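## Task

Move the foam block from the desk onto the top of the low shelf beneath the red sign. The robot must not tip over or be left leaning, or the task fails. The block has to stay there without the robot holding it.

## Robot and tools

ROBOT. A LinearBot: a base that can drive in any direction, a column about 1.75 m high, and a carriage that slides 0 to 1.0 m up it (lift_m). The carriage holds two identical six-joint arms (left and right), each ending in a two-finger gripper. Each arm base sits at about 0.57 m + lift_m above the floor, and parts of the carriage hang roughly 0.15 m lower. A hand reaches about 0.78 m from its shoulder but only about 0.38 m below its arm base. The hand is about 0.16 m long and 0.1 m wide (0.14 m when open). Parked arm joints 1 to 6 are 0, 0.05, 0.05, 1.45, 0, 0. With both parked, the footprint is roughly 0.95 m wide and 0.7 m long. Cameras: carriage_camera (fixed, facing forward, tilted about 20 degrees down), plus left_wrist_camera and right_wrist_camera looking out past the fingertips.

FRAMES. Base frame: origin on the floor below the base centre, x forward, y left, z up. Readings left_hand and right_hand give the point between the finger pads in this frame. quat_wxyz rotates base axes into hand axes. The hand z axis runs along the fingers, and the fingers open along hand y. An upright hand with joints 1, 5 and 6 at 0 reads (1, 0, 0, 0). The odometry frame is the base frame at the start of the scene. base_odometry counts wheel turns only, so slip shows up as travel. Heading is positive to the left, within -3.142 to 3.142.

execute_actions(actions, cameras). actions is a list with zero or one action. An empty list just reports the state and images. An action may carry "base", "joints" or both; its motions begin together.
- base: exactly one key, and each is an offset from where the base last reported itself. translate_m is metres forward (+) or back (-), range -2 to 2. strafe_m is metres left (+) or right (-), range -2 to 2. rotate_rad turns in place in radians, left/counter-clockwise positive, range -6.3 to 6.3.
- joints: a single object keyed by joint name, covering both arms. Every value is an absolute target, not an offset. lift_m: 0 to 1 m. For each arm prefix (left_ or right_): joint1_rad, -2.617 to 3.054, yaw about the vertical, 0 forward, + left. joint2_rad, 0 to 3.141, shoulder: 0 upper arm back and level, 1.57 vertical, 3.14 forward and level. joint3_rad, 0 to 3.141, elbow: 0 folded, 3.14 straight. joint4_rad, -1.57 to 1.57, wrist pitch: 0 in line with forearm, + lifts fingertips. joint5_rad, -1.57 to 1.57, wrist yaw: + swings fingertips to the RIGHT. joint6_rad, -2.094 to 2.094, roll about the finger axis, + clockwise viewed from the forearm. gripper_m, 0 to 0.093 m, the gap between pads. Joints left out may keep pushing toward earlier targets. An action lasts at most 15 s. Arm joints 1-3 move at up to 1.8 rad/s, and joints 4-6 at up to 2.7 rad/s.
- cameras: a list of names. Omitted, null or ["all"] returns every camera, and [] returns none. An unknown key, unknown camera or out-of-range value rejects the whole call, and nothing moves.

wait(seconds): 0 to 10 s. No new command is given; it returns what an empty action would. zoom_image(camera, region): region is [x0, y0, x1, y1] in pixels of that camera's latest full image (672x504, origin at top left), at most 504x504. read_manual(section): licence texts only. finished_scene(scene): ends the current scene by number and reports success; it cannot be undone. If a call reports a stop, the later motion, wait and finish calls in that same reply are skipped.

RESULT LINES. base_status and joint_status: "done" means the target was reached; for the base it means the wheels turned the full amount, even if they slipped. A base move of a millimetre or two may report done without moving. "off_target" means it stopped short and may still be pushing; a gripper holding an object usually says this. After "contact_stop" or "time_out", the motion gives up its target and holds where it stopped. "joint command not followed" (plus a "cause:" line) means a self-collision check held back that arm's joint targets, though a gripper target still runs. Such joints show "not_followed", and the robot may retry them on later actions. To free the arms, move only the blocked arm well away first, then move the other arm in a separate action. on_its_own describes uncommanded behaviour; "held at" is a held target, not a position. motor_effort is a percentage of maximum, with the peak in brackets. It is noisy and biased. A lift effort that keeps dropping while lowering means a hand or load is resting on something. drive_wheels staying high at rest means the base is pressing on something. The joint torque lists follow the arm joint order and carry offsets and noise. "ARM HIT" means an arm struck the robot hard. MOTOR HOT warns from 75 °C. OVER-TEMPERATURE FAULT at 90 °C stops that arm for 10 s, and at 100 °C that arm drops. Stretched arms heat quickly, even while you are thinking. Affected keys then read "limit_stop_at_motor_heat"; resend the targets.

CAUTIONS. Hand readings drift from the truth, more so at long reach. A level hand sags 10-17 cm with 1 kg, and a fully extended arm may not lift 1 kg. Grip force is about 45-60 N per pad. Arms and grippers have no contact stop: a blocked arm keeps pressing and snaps to its target once it is freed. The base and lift do have contact stops, but they can trigger late or not at all, and the base may roll about 0.3 m more after an arm touches something. After a blocked drive, back off about 0.2 m the way you came (or turn back), and again if still pressed. The column can strike a table edge that the base slides under, and reversing into such an edge can tip the robot. Tipping is likeliest with a high carriage, extended arms, a load, pulling, or a sudden stop. About 1.5 kg per hand with both arms forward can tip it, and only the images reveal a lean. Never let the arms hit or press each other hard. Loose objects may occasionally get nudged. Avoid drops, slips, slams and hard pushes, and release the block so that it rests on the shelf by itself before finishing. Faster robot motion is better.

Each tool is called after "Request:" as a command line: name --argument value for each argument, lists and objects as JSON in quotes; but a table of rows of numbers goes row by row, as --pt "numbers of a row", without its own name.

## Session

I'll start by looking at the current state and camera images.

Request:
execute_actions --actions '[]'

Scene clock: 0.00 s.
Joint torques (N m, as the arm reports them, + toward a larger angle): no reading
base_odometry: x=+0.000 y=+0.000 heading=+0.000 (m, m, rad; odometry frame)
base_status: not commanded
joint_positions: lift_m=+0.301 left_joint1_rad=+0.012 left_joint2_rad=+0.057 left_joint3_rad=+0.029 left_joint4_rad=+1.442 left_joint5_rad=+0.046 left_joint6_rad=+0.037 left_gripper_m=+0.094 right_joint1_rad=+0.014 right_joint2_rad=+0.061 right_joint3_rad=+0.047 right_joint4_rad=+1.415 right_joint5_rad=+0.018 right_joint6_rad=-0.004 right_gripper_m=+0.094
joint_status: not commanded
motor_effort: lift_m=+30 drive_wheels=+4 (%)
left_hand: x=+0.3198 y=+0.3387 z=+1.2744 quat_wxyz=(+0.996, +0.024, +0.078, +0.023) (m; base frame)
right_hand: x=+0.3223 y=-0.3486 z=+1.2785 quat_wxyz=(+0.996, +0.008, +0.085, +0.004) (m; base frame)
pictures: carriage_camera, left_wrist_camera, right_wrist_camera
Images, in order (width x height): carriage_camera 672x504, left_wrist_camera 672x504, right_wrist_camera 672x504.

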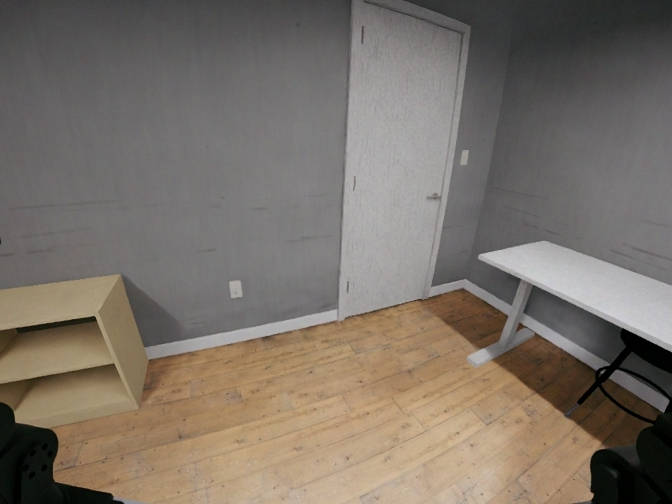

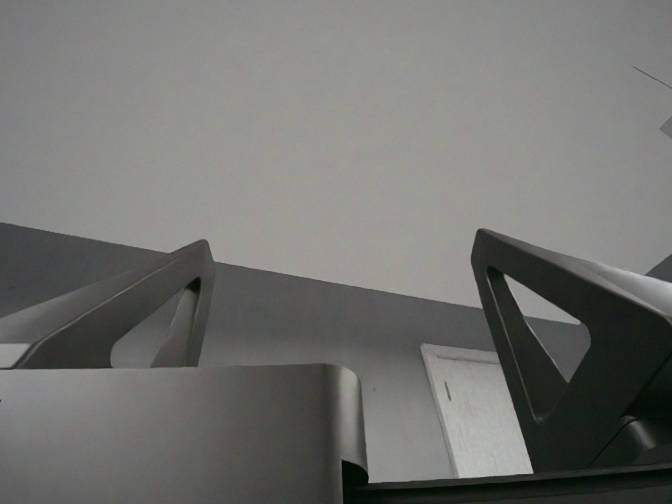

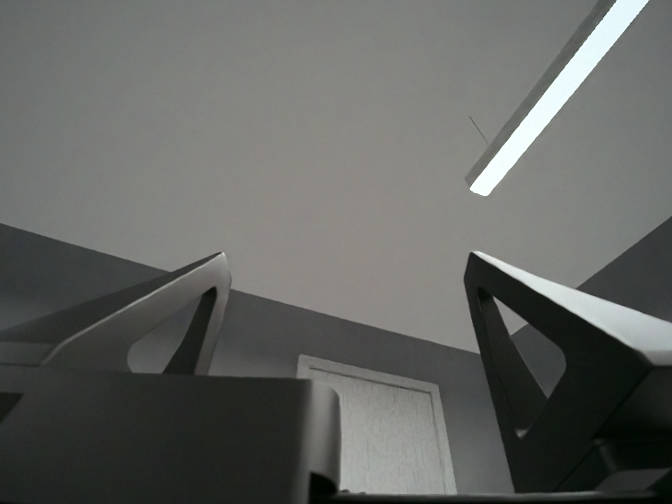

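Request:
execute_actions --actions '[{"base": {"rotate_rad": -1.16}, "joints": {"left_joint3_rad": 0.4, "left_joint4_rad": -0.35, "left_joint5_rad": -1.5, "left_joint6_rad": 1.57, "right_joint3_rad": 0.4, "right_joint4_rad": -0.35, "right_joint5_rad": 1.5, "right_joint6_rad": -1.57}}]'

Scene clock: 4.10 s.
Joint torques (N m, as the arm reports them, + toward a larger angle): left_arm=[-0.41  3.09  6.47  1.65 -0.17  0.  ] | right_arm=[-0.2   3.75  8.14  1.55  0.15  0.09]
base_odometry: x=+0.000 y=+0.000 heading=-1.159 (m, m, rad; odometry frame)
base_status: done
joint_positions: lift_m=+0.301 left_joint1_rad=+0.012 left_joint2_rad=+0.057 left_joint3_rad=+0.392 left_joint4_rad=-0.347 left_joint5_rad=-1.493 left_joint6_rad=+1.561 left_gripper_m=+0.094 right_joint1_rad=+0.014 right_joint2_rad=+0.061 right_joint3_rad=+0.392 right_joint4_rad=-0.349 right_joint5_rad=+1.494 right_joint6_rad=-1.565 right_gripper_m=+0.094
joint_status: all done
motor_effort: lift_m=+30(30) drive_wheels=+14(26) (%)
left_hand: x=+0.3318 y=+0.5181 z=+1.1147 quat_wxyz=(+0.023, +0.024, +0.707, +0.706) (m; base frame)
right_hand: x=+0.3366 y=-0.5167 z=+1.1145 quat_wxyz=(+0.028, -0.036, +0.707, -0.706) (m; base frame)
pictures: carriage_camera, left_wrist_camera, right_wrist_camera
camera_calibration (this result's frames):
left_wrist_camera: T_world_to_cam=[[-0.0520879, -0.0238651, -0.998357, 1.14627], [-0.841899, -0.536642, 0.056753, 0.49693], [-0.537115, 0.843472, 0.00786059, -0.143583], [0, 0, 0, 1]] pos_world=[0.400951, 0.415138, 1.11732]
right_wrist_camera: T_world_to_cam=[[-0.00413939, -0.0306552, 0.999521, -1.12097], [-0.880938, 0.473107, 0.0108618, 0.543035], [-0.473214, -0.880472, -0.0289637, -0.135622], [0, 0, 0, 1]] pos_world=[0.409562, -0.410688, 1.11061]
Images, in order (width x height): carriage_camera 672x504, left_wrist_camera 672x504, right_wrist_camera 672x504.

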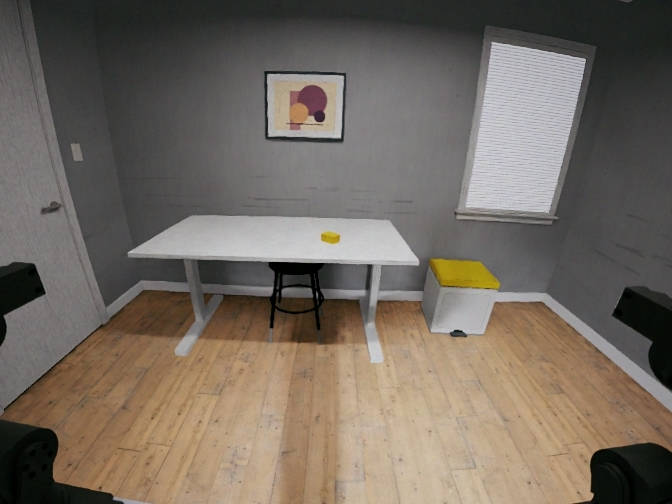

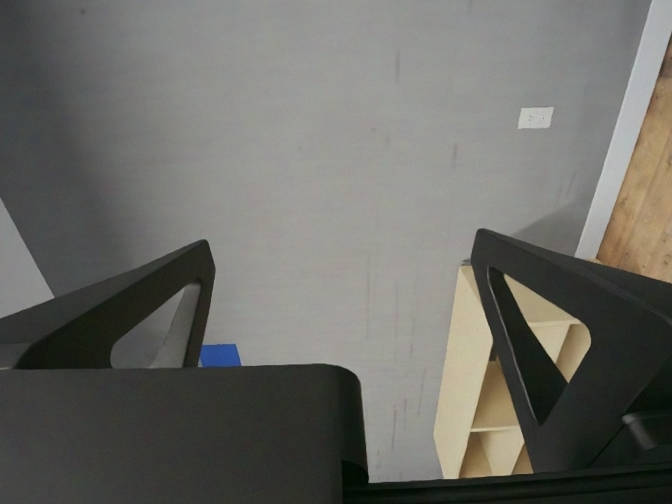

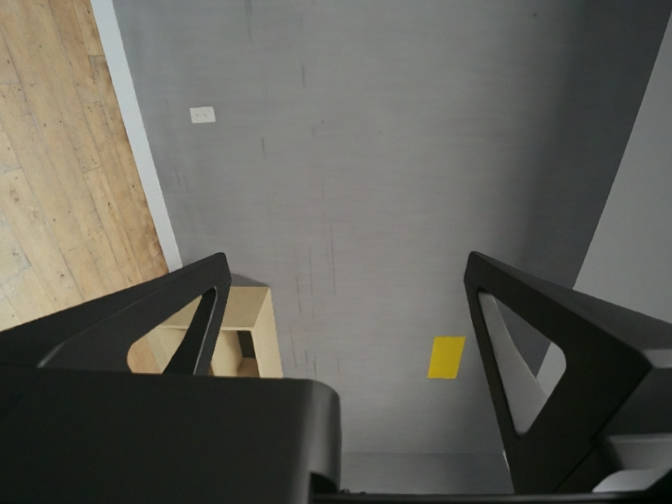

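Request:
zoom_image --camera "carriage_camera" --region '[280, 200, 440, 320]'

Request:
zoom_image --camera "carriage_camera" --region '[120, 200, 440, 380]'

Region (280, 200, 440, 320) of carriage_camera's 672x504 image, scaled by 3.150, with more detail than that image has; it fills the top 378 rows of this view, and the rest is white.

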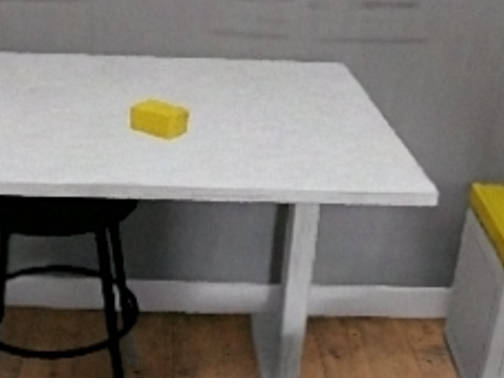

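Region (120, 200, 440, 380) of carriage_camera's 672x504 image, scaled by 1.575, with more detail than that image has; it fills the top 284 rows of this view, and the rest is white.

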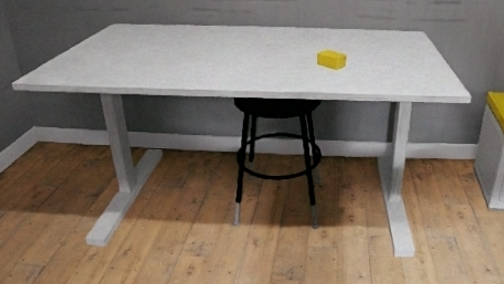

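Request:
execute_actions --actions '[{"base": {"translate_m": 1.13}, "joints": {"lift_m": 0.55, "right_joint1_rad": 0.75, "right_joint2_rad": 2.68, "right_joint3_rad": 1.88, "right_joint4_rad": -0.48, "right_joint5_rad": 0.0, "right_joint6_rad": 0.0, "left_joint1_rad": 3.0, "left_joint2_rad": 1.0, "left_joint3_rad": 0.6, "left_joint4_rad": 0.75, "left_joint5_rad": 0.0, "left_joint6_rad": 0.0}}]'

Scene clock: 10.90 s.
Joint torques (N m, as the arm reports them, + toward a larger angle): left_arm=[ 0.1  -1.53  7.66  2.07 -0.03 -0.09] | right_arm=[ -0.12 -16.74   7.03   1.06   0.     0.12]
base_odometry: x=+0.450 y=-1.037 heading=-1.161 (m, m, rad; odometry frame)
base_status: done
joint_positions: lift_m=+0.550 left_joint1_rad=+2.994 left_joint2_rad=+0.993 left_joint3_rad=+0.595 left_joint4_rad=+0.744 left_joint5_rad=-0.006 left_joint6_rad=+0.010 left_gripper_m=+0.094 right_joint1_rad=+0.748 right_joint2_rad=+2.689 right_joint3_rad=+1.880 right_joint4_rad=-0.486 right_joint5_rad=+0.006 right_joint6_rad=-0.006 right_gripper_m=+0.094
joint_status: all done
motor_effort: lift_m=+32(42) drive_wheels=-12(35) (%)
left_hand: x=-0.0741 y=+0.3977 z=+1.4771 quat_wxyz=(+0.055, -0.573, +0.043, +0.816) (m; base frame)
right_hand: x=+0.6727 y=+0.0183 z=+0.9552 quat_wxyz=(+0.129, -0.364, +0.921, +0.047) (m; base frame)
pictures: carriage_camera, left_wrist_camera, right_wrist_camera
camera_calibration (this result's frames):
carriage_camera: T_world_to_cam=[[-0.00320626, -0.99979, 0.0202473, -0.0308379], [-0.349319, -0.0178521, -0.936834, 1.48052], [0.936998, -0.0100765, -0.349188, 0.358704], [0, 0, 0, 1]] pos_world=[0.180968, -0.000786628, 1.51288]
left_wrist_camera: T_world_to_cam=[[0.146915, 0.987213, -0.0618591, -0.286504], [0.271662, -0.100403, -0.957141, 1.47664], [-0.951113, 0.123814, -0.282939, 0.422146], [0, 0, 0, 1]] pos_world=[0.0424534, 0.378832, 1.51507]
right_wrist_camera: T_world_to_cam=[[0.675598, -0.736818, -0.0258101, -0.408967], [-0.697201, -0.649873, 0.302616, 0.20605], [-0.239746, -0.186452, -0.952763, 1.20247], [0, 0, 0, 1]] pos_world=[0.708243, 0.0567744, 1.07276]
Images, in order (width x height): carriage_camera 672x504, left_wrist_camera 672x504, right_wrist_camera 672x504.

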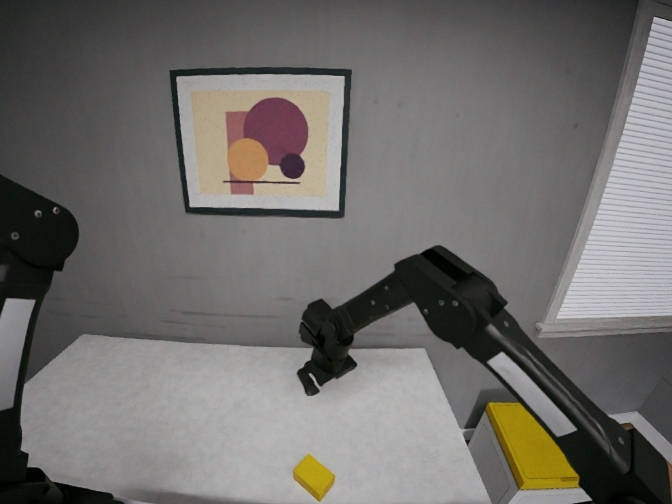

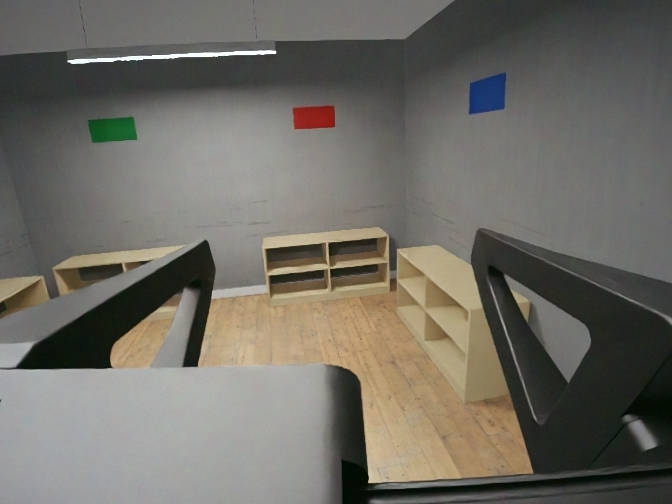

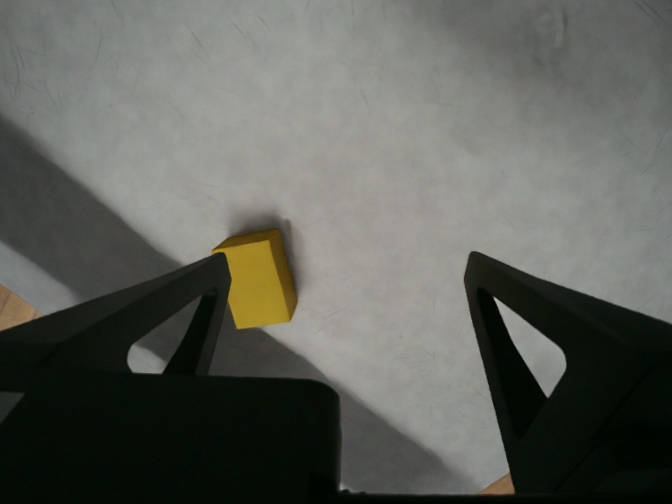

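Request:
zoom_image --camera "right_wrist_camera" --region '[180, 200, 348, 368]'

Request:
zoom_image --camera "carriage_camera" --region '[250, 336, 418, 504]'

Region (180, 200, 348, 368) of right_wrist_camera's 672x504 image, scaled by 3.000, with more detail than that image has.

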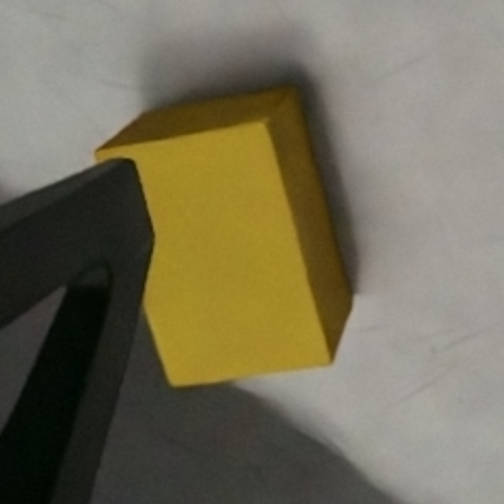

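Region (250, 336, 418, 504) of carriage_camera's 672x504 image, scaled by 3.000, with more detail than that image has.

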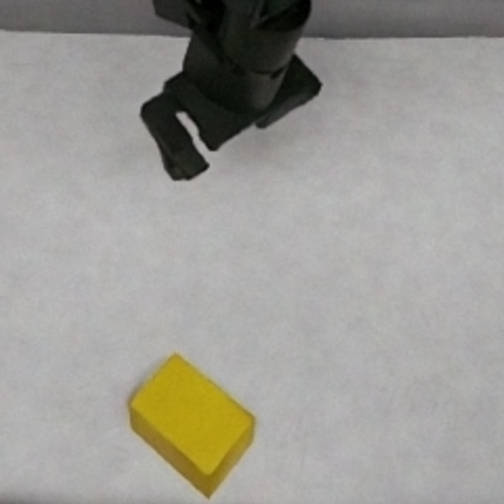

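Request:
execute_actions --actions '[{"joints": {"lift_m": 0.49, "right_joint1_rad": 0.952, "right_joint2_rad": 2.715, "right_joint3_rad": 1.674, "right_joint4_rad": -0.40, "left_joint4_rad": 0.2, "left_joint5_rad": -0.3}}]'

Scene clock: 13.67 s.
Joint torques (N m, as the arm reports them, + toward a larger angle): left_arm=[ 0.11 -2.02  7.65  2.32 -0.16 -0.09] | right_arm=[ -0.04 -15.98   6.47   0.69   0.11   0.11]
base_odometry: x=+0.450 y=-1.037 heading=-1.161 (m, m, rad; odometry frame)
base_status: not commanded
joint_positions: lift_m=+0.490 left_joint1_rad=+2.994 left_joint2_rad=+0.993 left_joint3_rad=+0.595 left_joint4_rad=+0.201 left_joint5_rad=-0.295 left_joint6_rad=+0.010 left_gripper_m=+0.094 right_joint1_rad=+0.950 right_joint2_rad=+2.727 right_joint3_rad=+1.666 right_joint4_rad=-0.408 right_joint5_rad=-0.004 right_joint6_rad=-0.005 right_gripper_m=+0.094
joint_status: all done
motor_effort: lift_m=+27(27) drive_wheels=+13(13) (%)
left_hand: x=-0.0838 y=+0.3495 z=+1.2873 quat_wxyz=(-0.070, -0.770, -0.033, +0.633) (m; base frame)
right_hand: x=+0.5445 y=+0.0271 z=+0.8295 quat_wxyz=(+0.044, -0.459, +0.887, +0.025) (m; base frame)
pictures: carriage_camera, left_wrist_camera, right_wrist_camera
camera_calibration (this result's frames):
carriage_camera: T_world_to_cam=[[-0.00320626, -0.99979, 0.0202473, -0.0296306], [-0.349319, -0.0178521, -0.936834, 1.42465], [0.936998, -0.0100765, -0.349188, 0.337882], [0, 0, 0, 1]] pos_world=[0.180968, -0.000786628, 1.45325]
left_wrist_camera: T_world_to_cam=[[-0.103904, 0.988588, -0.109081, -0.210017], [0.738424, 0.00320534, -0.674329, 0.931678], [-0.666284, -0.150613, -0.73033, 1.06092], [0, 0, 0, 1]] pos_world=[-0.00292354, 0.364422, 1.38017]
right_wrist_camera: T_world_to_cam=[[0.806903, -0.589702, -0.0340354, -0.387741], [-0.509961, -0.724552, 0.463641, -0.0730906], [-0.298071, -0.356757, -0.885369, 1.03409], [0, 0, 0, 1]] pos_world=[0.583827, 0.0873082, 0.936239]
Images, in order (width x height): carriage_camera 672x504, left_wrist_camera 672x504, right_wrist_camera 672x504.

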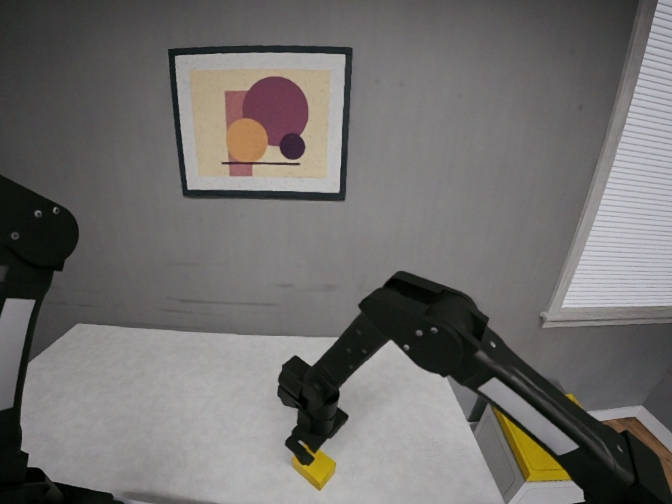

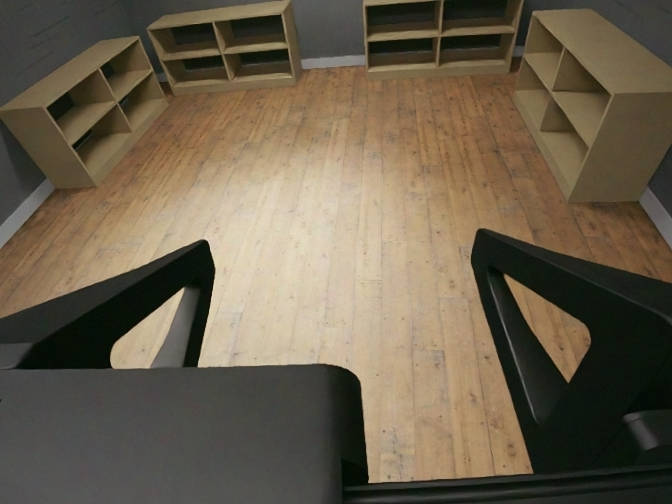

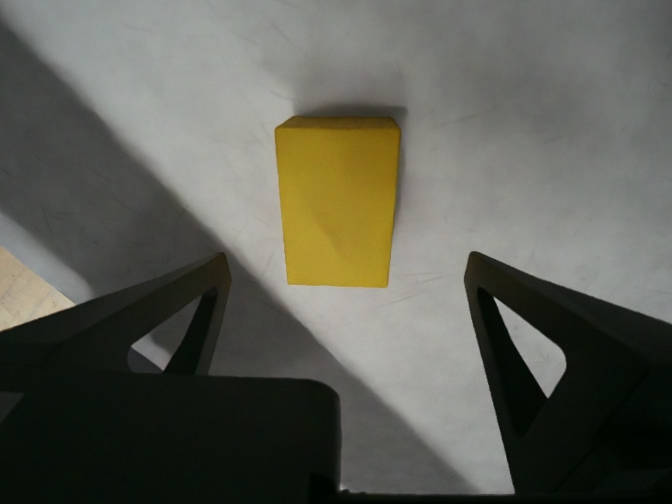

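Request:
zoom_image --camera "right_wrist_camera" --region '[210, 90, 490, 330]'

Region (210, 90, 490, 330) of right_wrist_camera's 672x504 image, scaled by 1.800, with more detail than that image has; it fills the top 432 rows of this view, and the rest is white.

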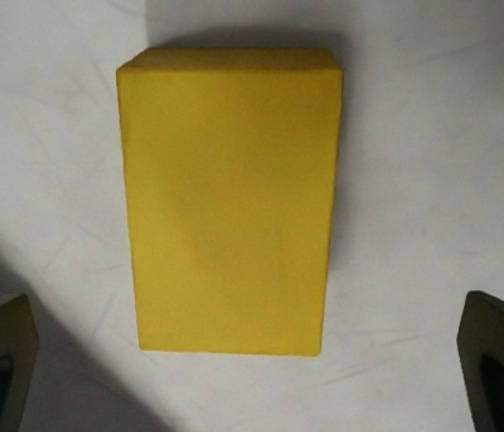

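Request:
execute_actions --actions '[{"joints": {"lift_m": 0.416, "right_joint1_rad": 0.965}}]' --cameras '["carriage_camera", "right_wrist_camera"]'

Scene clock: 14.97 s.
Joint torques (N m, as the arm reports them, + toward a larger angle): left_arm=[-0.03 -2.12  7.69  2.39 -0.17 -0.09] | right_arm=[  0.34 -15.35   6.42   0.69   0.08   0.11]
base_odometry: x=+0.450 y=-1.037 heading=-1.161 (m, m, rad; odometry frame)
base_status: not commanded
joint_positions: lift_m=+0.416 left_joint1_rad=+2.994 left_joint2_rad=+0.993 left_joint3_rad=+0.595 left_joint4_rad=+0.192 left_joint5_rad=-0.295 left_joint6_rad=+0.010 left_gripper_m=+0.094 right_joint1_rad=+0.960 right_joint2_rad=+2.723 right_joint3_rad=+1.666 right_joint4_rad=-0.403 right_joint5_rad=-0.002 right_joint6_rad=-0.005 right_gripper_m=+0.094
joint_status: all done
motor_effort: lift_m=+26(29) drive_wheels=+14(15) (%)
left_hand: x=-0.0834 y=+0.3495 z=+1.2114 quat_wxyz=(-0.071, -0.773, -0.032, +0.630) (m; base frame)
right_hand: x=+0.5427 y=+0.0318 z=+0.7577 quat_wxyz=(+0.049, -0.463, +0.885, +0.026) (m; base frame)
pictures: carriage_camera, right_wrist_camera
camera_calibration (this result's frames):
carriage_camera: T_world_to_cam=[[-0.00320626, -0.99979, 0.0202473, -0.0281338], [-0.349319, -0.0178521, -0.936834, 1.3554], [0.936998, -0.0100765, -0.349188, 0.312069], [0, 0, 0, 1]] pos_world=[0.180968, -0.000786628, 1.37932]
right_wrist_camera: T_world_to_cam=[[0.812835, -0.581601, -0.0322406, -0.390749], [-0.506224, -0.732704, 0.454843, -0.0324475], [-0.28816, -0.353391, -0.889988, 0.969684], [0, 0, 0, 1]] pos_world=[0.580613, 0.0916433, 0.865167]
Images, in order (width x height): carriage_camera 672x504, right_wrist_camera 672x504.

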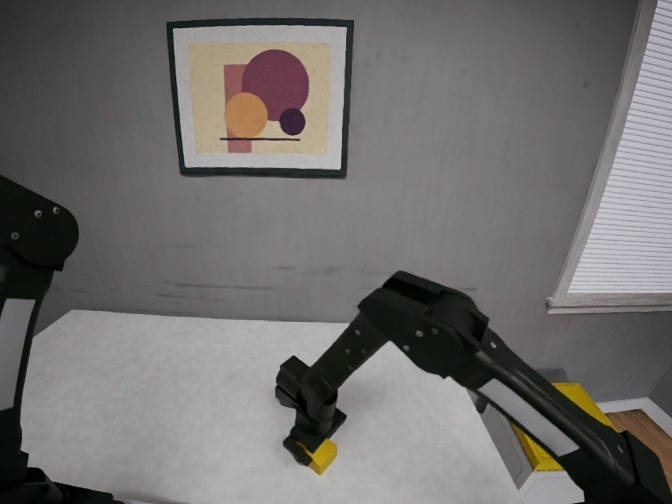

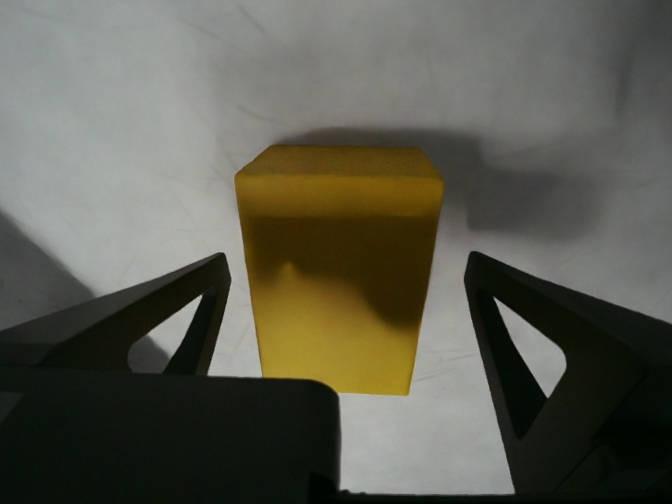

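Request:
execute_actions --actions '[{"joints": {"lift_m": 0.406, "right_gripper_m": 0.074}}]' --cameras '[]'

Request:
execute_actions --actions '[{"joints": {"right_gripper_m": 0.04}}]' --cameras '["carriage_camera", "right_wrist_camera"]'

Scene clock: 15.77 s.
Joint torques (N m, as the arm reports them, + toward a larger angle): left_arm=[ 0.06 -2.31  7.63  2.43 -0.17 -0.09] | right_arm=[  0.31 -15.26   6.42   0.67   0.07   0.11]
base_odometry: x=+0.450 y=-1.037 heading=-1.161 (m, m, rad; odometry frame)
base_status: not commanded
joint_positions: lift_m=+0.406 left_joint1_rad=+2.994 left_joint2_rad=+0.994 left_joint3_rad=+0.595 left_joint4_rad=+0.192 left_joint5_rad=-0.295 left_joint6_rad=+0.010 left_gripper_m=+0.094 right_joint1_rad=+0.960 right_joint2_rad=+2.721 right_joint3_rad=+1.666 right_joint4_rad=-0.402 right_joint5_rad=-0.002 right_joint6_rad=-0.005 right_gripper_m=+0.074
joint_status: all done
motor_effort: lift_m=+27(31) drive_wheels=+15(14) (%)
left_hand: x=-0.0835 y=+0.3494 z=+1.2012 quat_wxyz=(-0.071, -0.773, -0.032, +0.630) (m; base frame)
right_hand: x=+0.5431 y=+0.0324 z=+0.7484 quat_wxyz=(+0.050, -0.463, +0.884, +0.027) (m; base frame)
pictures: none
No camera images: the call's "cameras" was empty. Leave "cameras" out to get every camera's image.

Scene clock: 16.30 s.
Joint torques (N m, as the arm reports them, + toward a larger angle): left_arm=[ 0.21 -1.85  7.61  2.39 -0.17 -0.08] | right_arm=[  0.28 -15.27   6.36   0.69   0.09   0.11]
base_odometry: x=+0.450 y=-1.037 heading=-1.161 (m, m, rad; odometry frame)
base_status: not commanded
joint_positions: lift_m=+0.406 left_joint1_rad=+2.994 left_joint2_rad=+0.994 left_joint3_rad=+0.595 left_joint4_rad=+0.192 left_joint5_rad=-0.295 left_joint6_rad=+0.010 left_gripper_m=+0.094 right_joint1_rad=+0.960 right_joint2_rad=+2.721 right_joint3_rad=+1.666 right_joint4_rad=-0.402 right_joint5_rad=-0.002 right_joint6_rad=-0.005 right_gripper_m=+0.057
joint_status: right_gripper_m off_target (ended at +0.057, target +0.040)
motor_effort: lift_m=+27(27) drive_wheels=+15(14) (%)
left_hand: x=-0.0835 y=+0.3494 z=+1.2012 quat_wxyz=(-0.071, -0.773, -0.032, +0.630) (m; base frame)
right_hand: x=+0.5431 y=+0.0324 z=+0.7484 quat_wxyz=(+0.050, -0.463, +0.884, +0.027) (m; base frame)
pictures: carriage_camera, right_wrist_camera
camera_calibration (this result's frames):
carriage_camera: T_world_to_cam=[[-0.00320626, -0.99979, 0.0202473, -0.0279302], [-0.349319, -0.0178521, -0.936834, 1.34598], [0.936998, -0.0100765, -0.349188, 0.308557], [0, 0, 0, 1]] pos_world=[0.180968, -0.000786628, 1.36927]
right_wrist_camera: T_world_to_cam=[[0.812884, -0.58153, -0.0322674, -0.391052], [-0.506919, -0.733696, 0.452463, -0.025319], [-0.286796, -0.351443, -0.891199, 0.961813], [0, 0, 0, 1]] pos_world=[0.580889, 0.0920377, 0.856004]
Images, in order (width x height): carriage_camera 672x504, right_wrist_camera 672x504.

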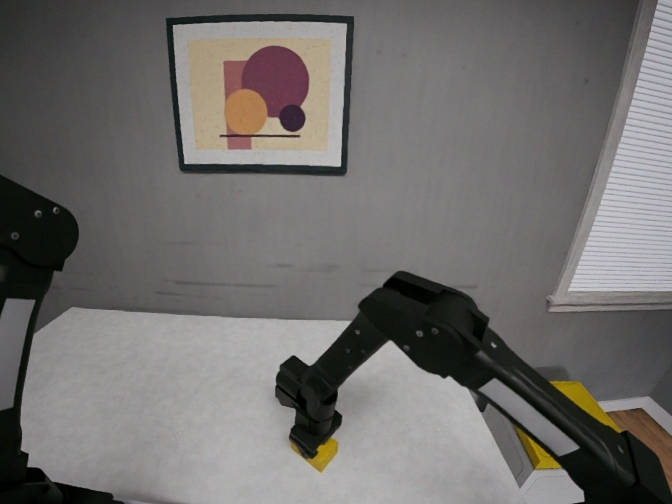

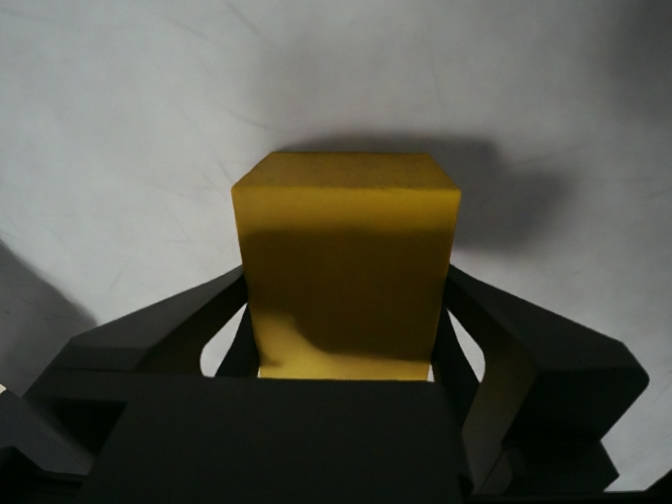

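Request:
execute_actions --actions '[{"base": {"translate_m": -2.0}, "joints": {"lift_m": 0.44, "right_joint2_rad": 2.1, "right_joint3_rad": 1.05, "left_joint4_rad": 0.3, "left_joint5_rad": 0.0}}]'

Scene clock: 22.97 s.
Joint torques (N m, as the arm reports them, + toward a larger angle): left_arm=[ 0.11 -2.06  7.64  2.34 -0.06 -0.09] | right_arm=[  0.2  -11.89   4.9    0.66   0.05   0.11]
base_odometry: x=-0.345 y=+0.799 heading=-1.162 (m, m, rad; odometry frame)
base_status: done
joint_positions: lift_m=+0.440 left_joint1_rad=+2.994 left_joint2_rad=+0.994 left_joint3_rad=+0.595 left_joint4_rad=+0.299 left_joint5_rad=-0.003 left_joint6_rad=+0.010 left_gripper_m=+0.094 right_joint1_rad=+0.960 right_joint2_rad=+2.113 right_joint3_rad=+1.061 right_joint4_rad=-0.399 right_joint5_rad=+0.001 right_joint6_rad=-0.005 right_gripper_m=+0.057
joint_status: all done
motor_effort: lift_m=+34(39) drive_wheels=-10(35) (%)
left_hand: x=-0.0874 y=+0.4000 z=+1.2591 quat_wxyz=(+0.045, -0.739, +0.057, +0.670) (m; base frame)
right_hand: x=+0.4846 y=-0.0517 z=+0.9012 quat_wxyz=(+0.054, -0.463, +0.884, +0.027) (m; base frame)
pictures: carriage_camera, left_wrist_camera, right_wrist_camera
camera_calibration (this result's frames):
carriage_camera: T_world_to_cam=[[-0.00320626, -0.99979, 0.0202473, -0.0286084], [-0.349319, -0.0178521, -0.936834, 1.37736], [0.936998, -0.0100765, -0.349188, 0.320254], [0, 0, 0, 1]] pos_world=[0.180968, -0.000786628, 1.40276]
left_wrist_camera: T_world_to_cam=[[0.175522, 0.982899, -0.0556898, -0.303922], [0.651662, -0.1584, -0.741786, 1.05715], [-0.737922, 0.0939091, -0.668321, 0.863397], [0, 0, 0, 1]] pos_world=[0.00155947, 0.385097, 1.34428]
right_wrist_camera: T_world_to_cam=[[0.81309, -0.5814, -0.0293035, -0.390297], [-0.509689, -0.735316, 0.446685, -0.179402], [-0.28125, -0.34826, -0.894211, 1.05187], [0, 0, 0, 1]] pos_world=[0.521744, 0.00748666, 1.00929]
Images, in order (width x height): carriage_camera 672x504, left_wrist_camera 672x504, right_wrist_camera 672x504.

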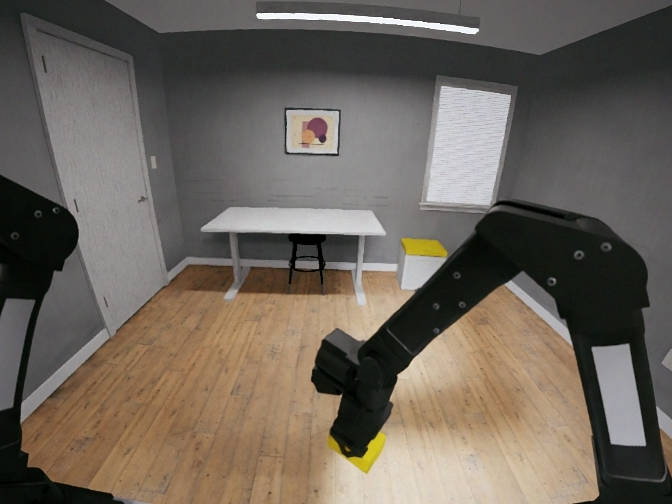

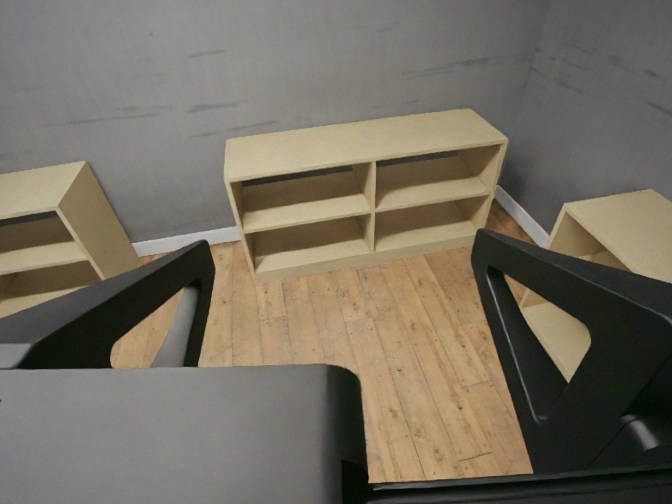

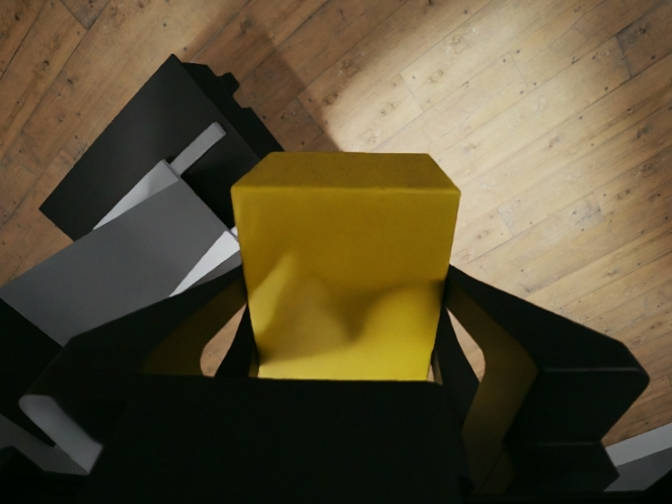

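Request:
execute_actions --actions '[{"base": {"rotate_rad": -2.1}, "joints": {"lift_m": 0.31, "right_joint1_rad": -1.3, "right_joint4_rad": 0.8, "left_joint1_rad": -0.5, "left_joint2_rad": 1.3, "left_joint3_rad": 1.0, "left_joint4_rad": 0.3, "left_joint5_rad": 1.0}}]'

Scene clock: 28.83 s.
Joint torques (N m, as the arm reports them, + toward a larger angle): left_arm=[-0.68 -5.88  8.91  2.01 -0.01 -0.07] | right_arm=[  0.32 -12.92   6.41   2.19   0.03   0.11]
base_odometry: x=-0.345 y=+0.799 heading=+3.022 (m, m, rad; odometry frame)
base_status: done
joint_positions: lift_m=+0.310 left_joint1_rad=-0.496 left_joint2_rad=+1.310 left_joint3_rad=+0.974 left_joint4_rad=+0.294 left_joint5_rad=+0.994 left_joint6_rad=+0.008 left_gripper_m=+0.094 right_joint1_rad=-1.307 right_joint2_rad=+2.110 right_joint3_rad=+1.061 right_joint4_rad=+0.794 right_joint5_rad=+0.003 right_joint6_rad=-0.005 right_gripper_m=+0.057
joint_status: all done
motor_effort: lift_m=+26(26) drive_wheels=+15(30) (%)
left_hand: x=+0.5357 y=+0.0428 z=+1.1965 quat_wxyz=(+0.507, +0.478, +0.532, -0.481) (m; base frame)
right_hand: x=+0.4260 y=-0.8943 z=+0.9549 quat_wxyz=(+0.484, +0.480, +0.629, -0.374) (m; base frame)
pictures: carriage_camera, left_wrist_camera, right_wrist_camera
camera_calibration (this result's frames):
carriage_camera: T_world_to_cam=[[-0.00320626, -0.99979, 0.0202473, -0.0259882], [-0.349319, -0.0178521, -0.936834, 1.25612], [0.936998, -0.0100765, -0.349188, 0.275064], [0, 0, 0, 1]] pos_world=[0.180968, -0.000786628, 1.27335]
left_wrist_camera: T_world_to_cam=[[-0.998366, -0.0531563, -0.0209477, 0.565997], [-0.0158492, 0.609908, -0.792314, 0.93317], [0.0548926, -0.790687, -0.609754, 0.85799], [0, 0, 0, 1]] pos_world=[0.532765, 0.13934, 1.27438]
right_wrist_camera: T_world_to_cam=[[-0.959409, -0.281335, -0.0196013, 0.183204], [-0.196452, 0.716571, -0.669278, 1.37779], [0.202337, -0.638261, -0.742754, 0.179953], [0, 0, 0, 1]] pos_world=[0.410026, -0.820888, 1.05938]
Images, in order (width x height): carriage_camera 672x504, left_wrist_camera 672x504, right_wrist_camera 672x504.

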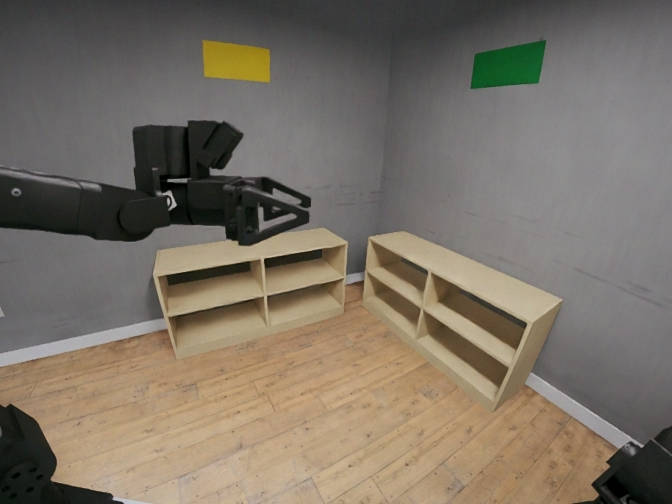

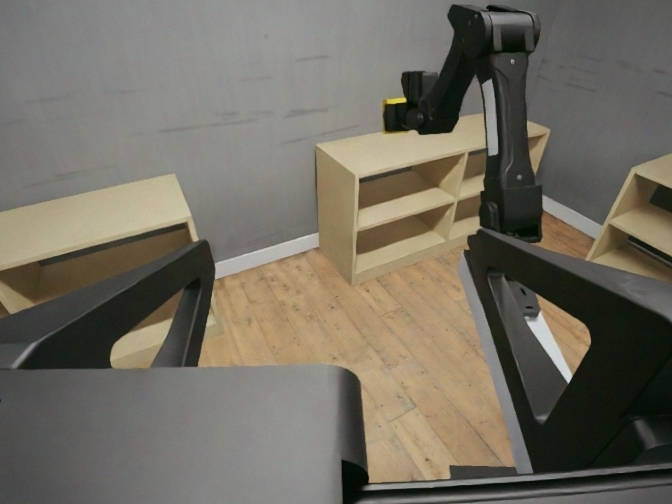

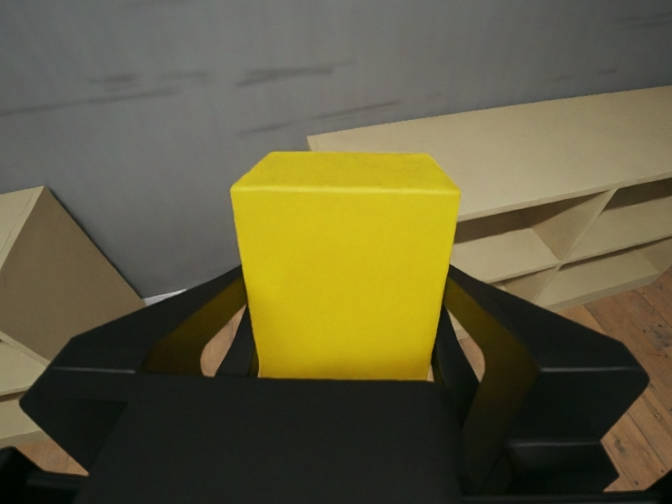

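Request:
zoom_image --camera "right_wrist_camera" --region '[290, 70, 672, 350]'

Request:
zoom_image --camera "left_wrist_camera" --region '[300, 80, 560, 300]'

Region (290, 70, 672, 350) of right_wrist_camera's 672x504 image, scaled by 1.319, with more detail than that image has; it fills the top 369 rows of this view, and the rest is white.

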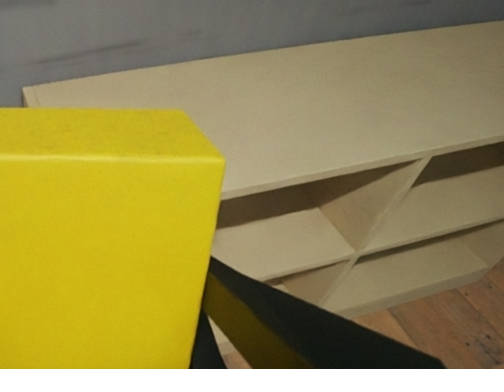

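Region (300, 80, 560, 300) of left_wrist_camera's 672x504 image, scaled by 1.938, with more detail than that image has; it fills the top 426 rows of this view, and the rest is white.

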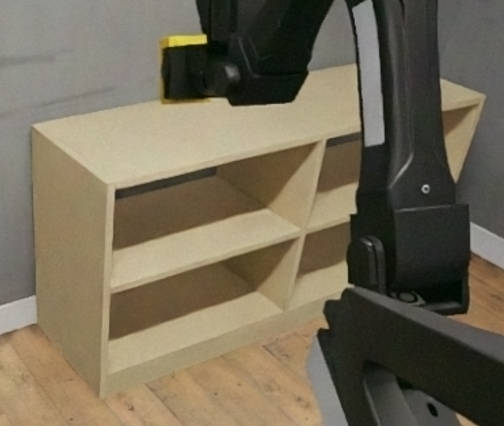

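Request:
execute_actions --actions '[{"base": {"strafe_m": -0.74}, "joints": {"lift_m": 0.30, "right_joint2_rad": 2.445, "right_joint3_rad": 1.40, "right_joint4_rad": -0.40}}]' --cameras '["left_wrist_camera", "right_wrist_camera"]'

Scene clock: 33.50 s.
Joint torques (N m, as the arm reports them, + toward a larger angle): left_arm=[-0.62 -5.5   8.56  2.06 -0.03 -0.07] | right_arm=[ -0.21 -13.36   7.3    0.64   0.04   0.11]
base_odometry: x=-0.255 y=+1.533 heading=+3.020 (m, m, rad; odometry frame)
base_status: done
joint_positions: lift_m=+0.300 left_joint1_rad=-0.496 left_joint2_rad=+1.308 left_joint3_rad=+0.982 left_joint4_rad=+0.294 left_joint5_rad=+0.995 left_joint6_rad=+0.008 left_gripper_m=+0.094 right_joint1_rad=-1.302 right_joint2_rad=+2.449 right_joint3_rad=+1.378 right_joint4_rad=-0.403 right_joint5_rad=+0.002 right_joint6_rad=-0.005 right_gripper_m=+0.057
joint_status: all done
motor_effort: lift_m=+26(26) drive_wheels=-10(34) (%)
left_hand: x=+0.5351 y=+0.0430 z=+1.1906 quat_wxyz=(+0.510, +0.479, +0.528, -0.480) (m; base frame)
right_hand: x=+0.3888 y=-0.7484 z=+0.7003 quat_wxyz=(+0.038, +0.603, +0.796, -0.030) (m; base frame)
pictures: left_wrist_camera, right_wrist_camera
camera_calibration (this result's frames):
left_wrist_camera: T_world_to_cam=[[-0.998228, -0.0517541, -0.0293766, 0.575183], [-0.00802051, 0.606137, -0.79532, 0.927904], [0.0589673, -0.793675, -0.605477, 0.847382], [0, 0, 0, 1]] pos_world=[0.531638, 0.139877, 1.26795]
right_wrist_camera: T_world_to_cam=[[-0.966629, -0.254613, -0.0283001, 0.212496], [-0.237952, 0.851428, 0.467385, 0.416565], [-0.0949067, 0.458522, -0.883601, 1.12655], [0, 0, 0, 1]] pos_world=[0.411444, -0.817118, 0.806737]
Images, in order (width x height): left_wrist_camera 672x504, right_wrist_camera 672x504.

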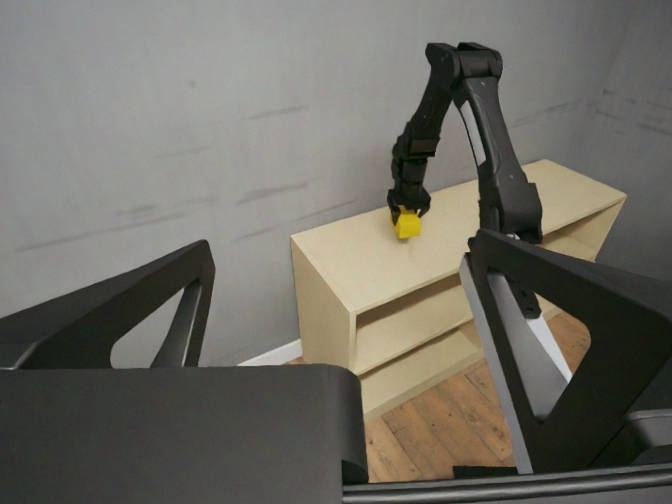

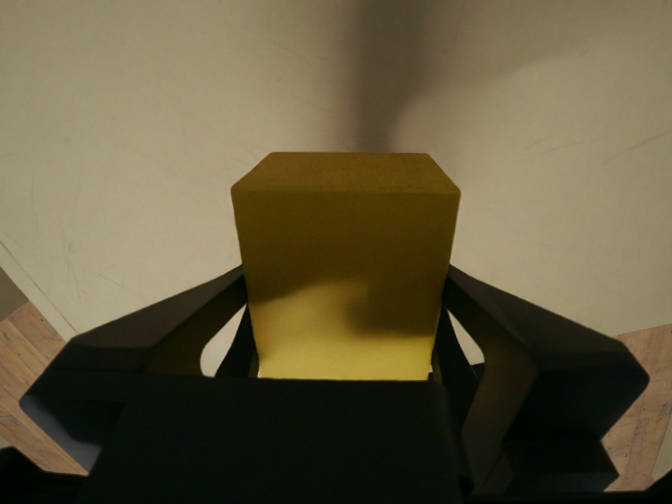

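Request:
zoom_image --camera "right_wrist_camera" --region '[0, 220, 140, 360]'

Request:
zoom_image --camera "left_wrist_camera" --region '[280, 160, 480, 360]'

Region (0, 220, 140, 360) of right_wrist_camera's 672x504 image, scaled by 3.600, with more detail than that image has.

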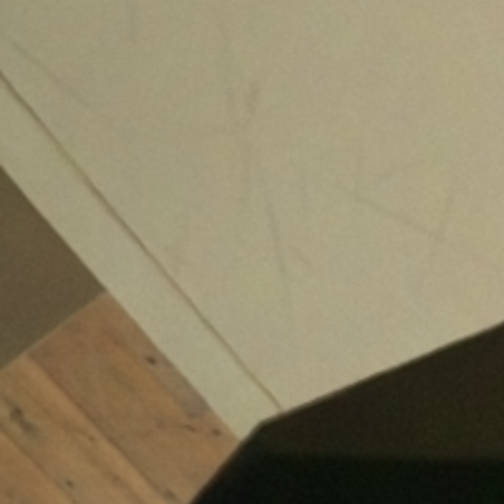

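Region (280, 160, 480, 360) of left_wrist_camera's 672x504 image, scaled by 2.520, with more detail than that image has.

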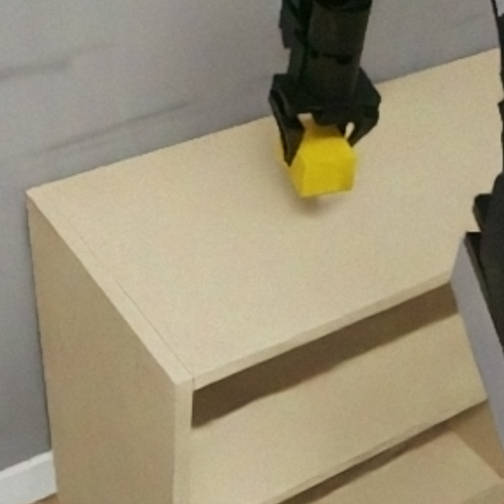

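Request:
execute_actions --actions '[{"joints": {"lift_m": 0.223, "right_joint4_rad": -0.385}}]' --cameras '["left_wrist_camera", "right_wrist_camera"]'

Scene clock: 36.00 s.
Joint torques (N m, as the arm reports them, + toward a larger angle): left_arm=[-0.63 -5.74  8.22  2.05 -0.05 -0.08] | right_arm=[ -0.03 -11.21   6.44   0.94   0.05   0.09]
base_odometry: x=-0.255 y=+1.533 heading=+3.020 (m, m, rad; odometry frame)
base_status: not commanded
joint_positions: lift_m=+0.223 left_joint1_rad=-0.496 left_joint2_rad=+1.308 left_joint3_rad=+0.982 left_joint4_rad=+0.293 left_joint5_rad=+0.997 left_joint6_rad=+0.008 left_gripper_m=+0.094 right_joint1_rad=-1.303 right_joint2_rad=+2.423 right_joint3_rad=+1.393 right_joint4_rad=-0.410 right_joint5_rad=+0.000 right_joint6_rad=-0.004 right_gripper_m=+0.057
joint_status: all done
motor_effort: lift_m=+24(24) drive_wheels=+14(12) (%)
left_hand: x=+0.5348 y=+0.0430 z=+1.1136 quat_wxyz=(+0.510, +0.480, +0.528, -0.481) (m; base frame)
right_hand: x=+0.3920 y=-0.7595 z=+0.6369 quat_wxyz=(+0.052, +0.603, +0.795, -0.040) (m; base frame)
pictures: left_wrist_camera, right_wrist_camera
camera_calibration (this result's frames):
left_wrist_camera: T_world_to_cam=[[-0.998345, -0.0498421, -0.0286931, 0.571811], [-0.00742167, 0.606397, -0.795127, 0.866161], [0.0570302, -0.793598, -0.605763, 0.802135], [0, 0, 0, 1]] pos_world=[0.531547, 0.139836, 1.19102]
right_wrist_camera: T_world_to_cam=[[-0.966652, -0.254293, -0.0303282, 0.21247], [-0.241718, 0.866842, 0.43607, 0.489569], [-0.0845998, 0.428859, -0.899402, 1.05943], [0, 0, 0, 1]] pos_world=[0.41335, -0.824697, 0.745813]
Images, in order (width x height): left_wrist_camera 672x504, right_wrist_camera 672x504.

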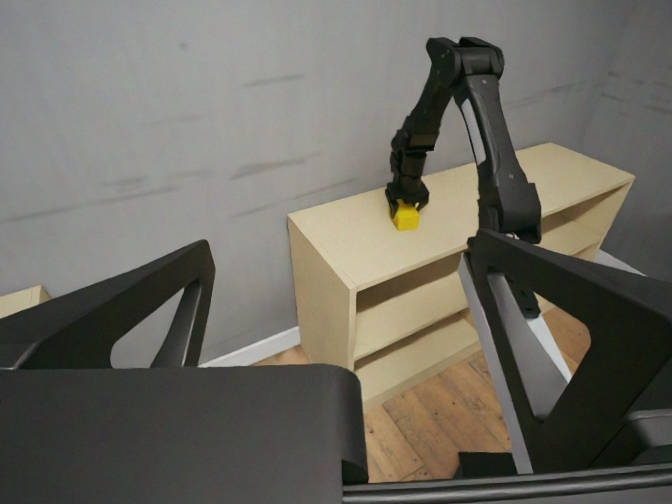

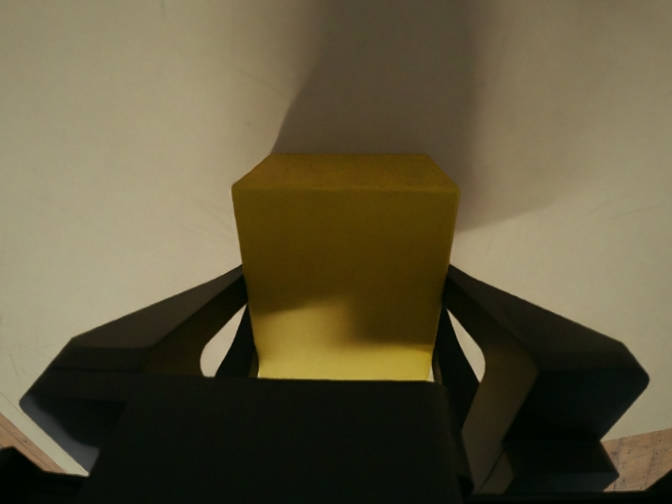

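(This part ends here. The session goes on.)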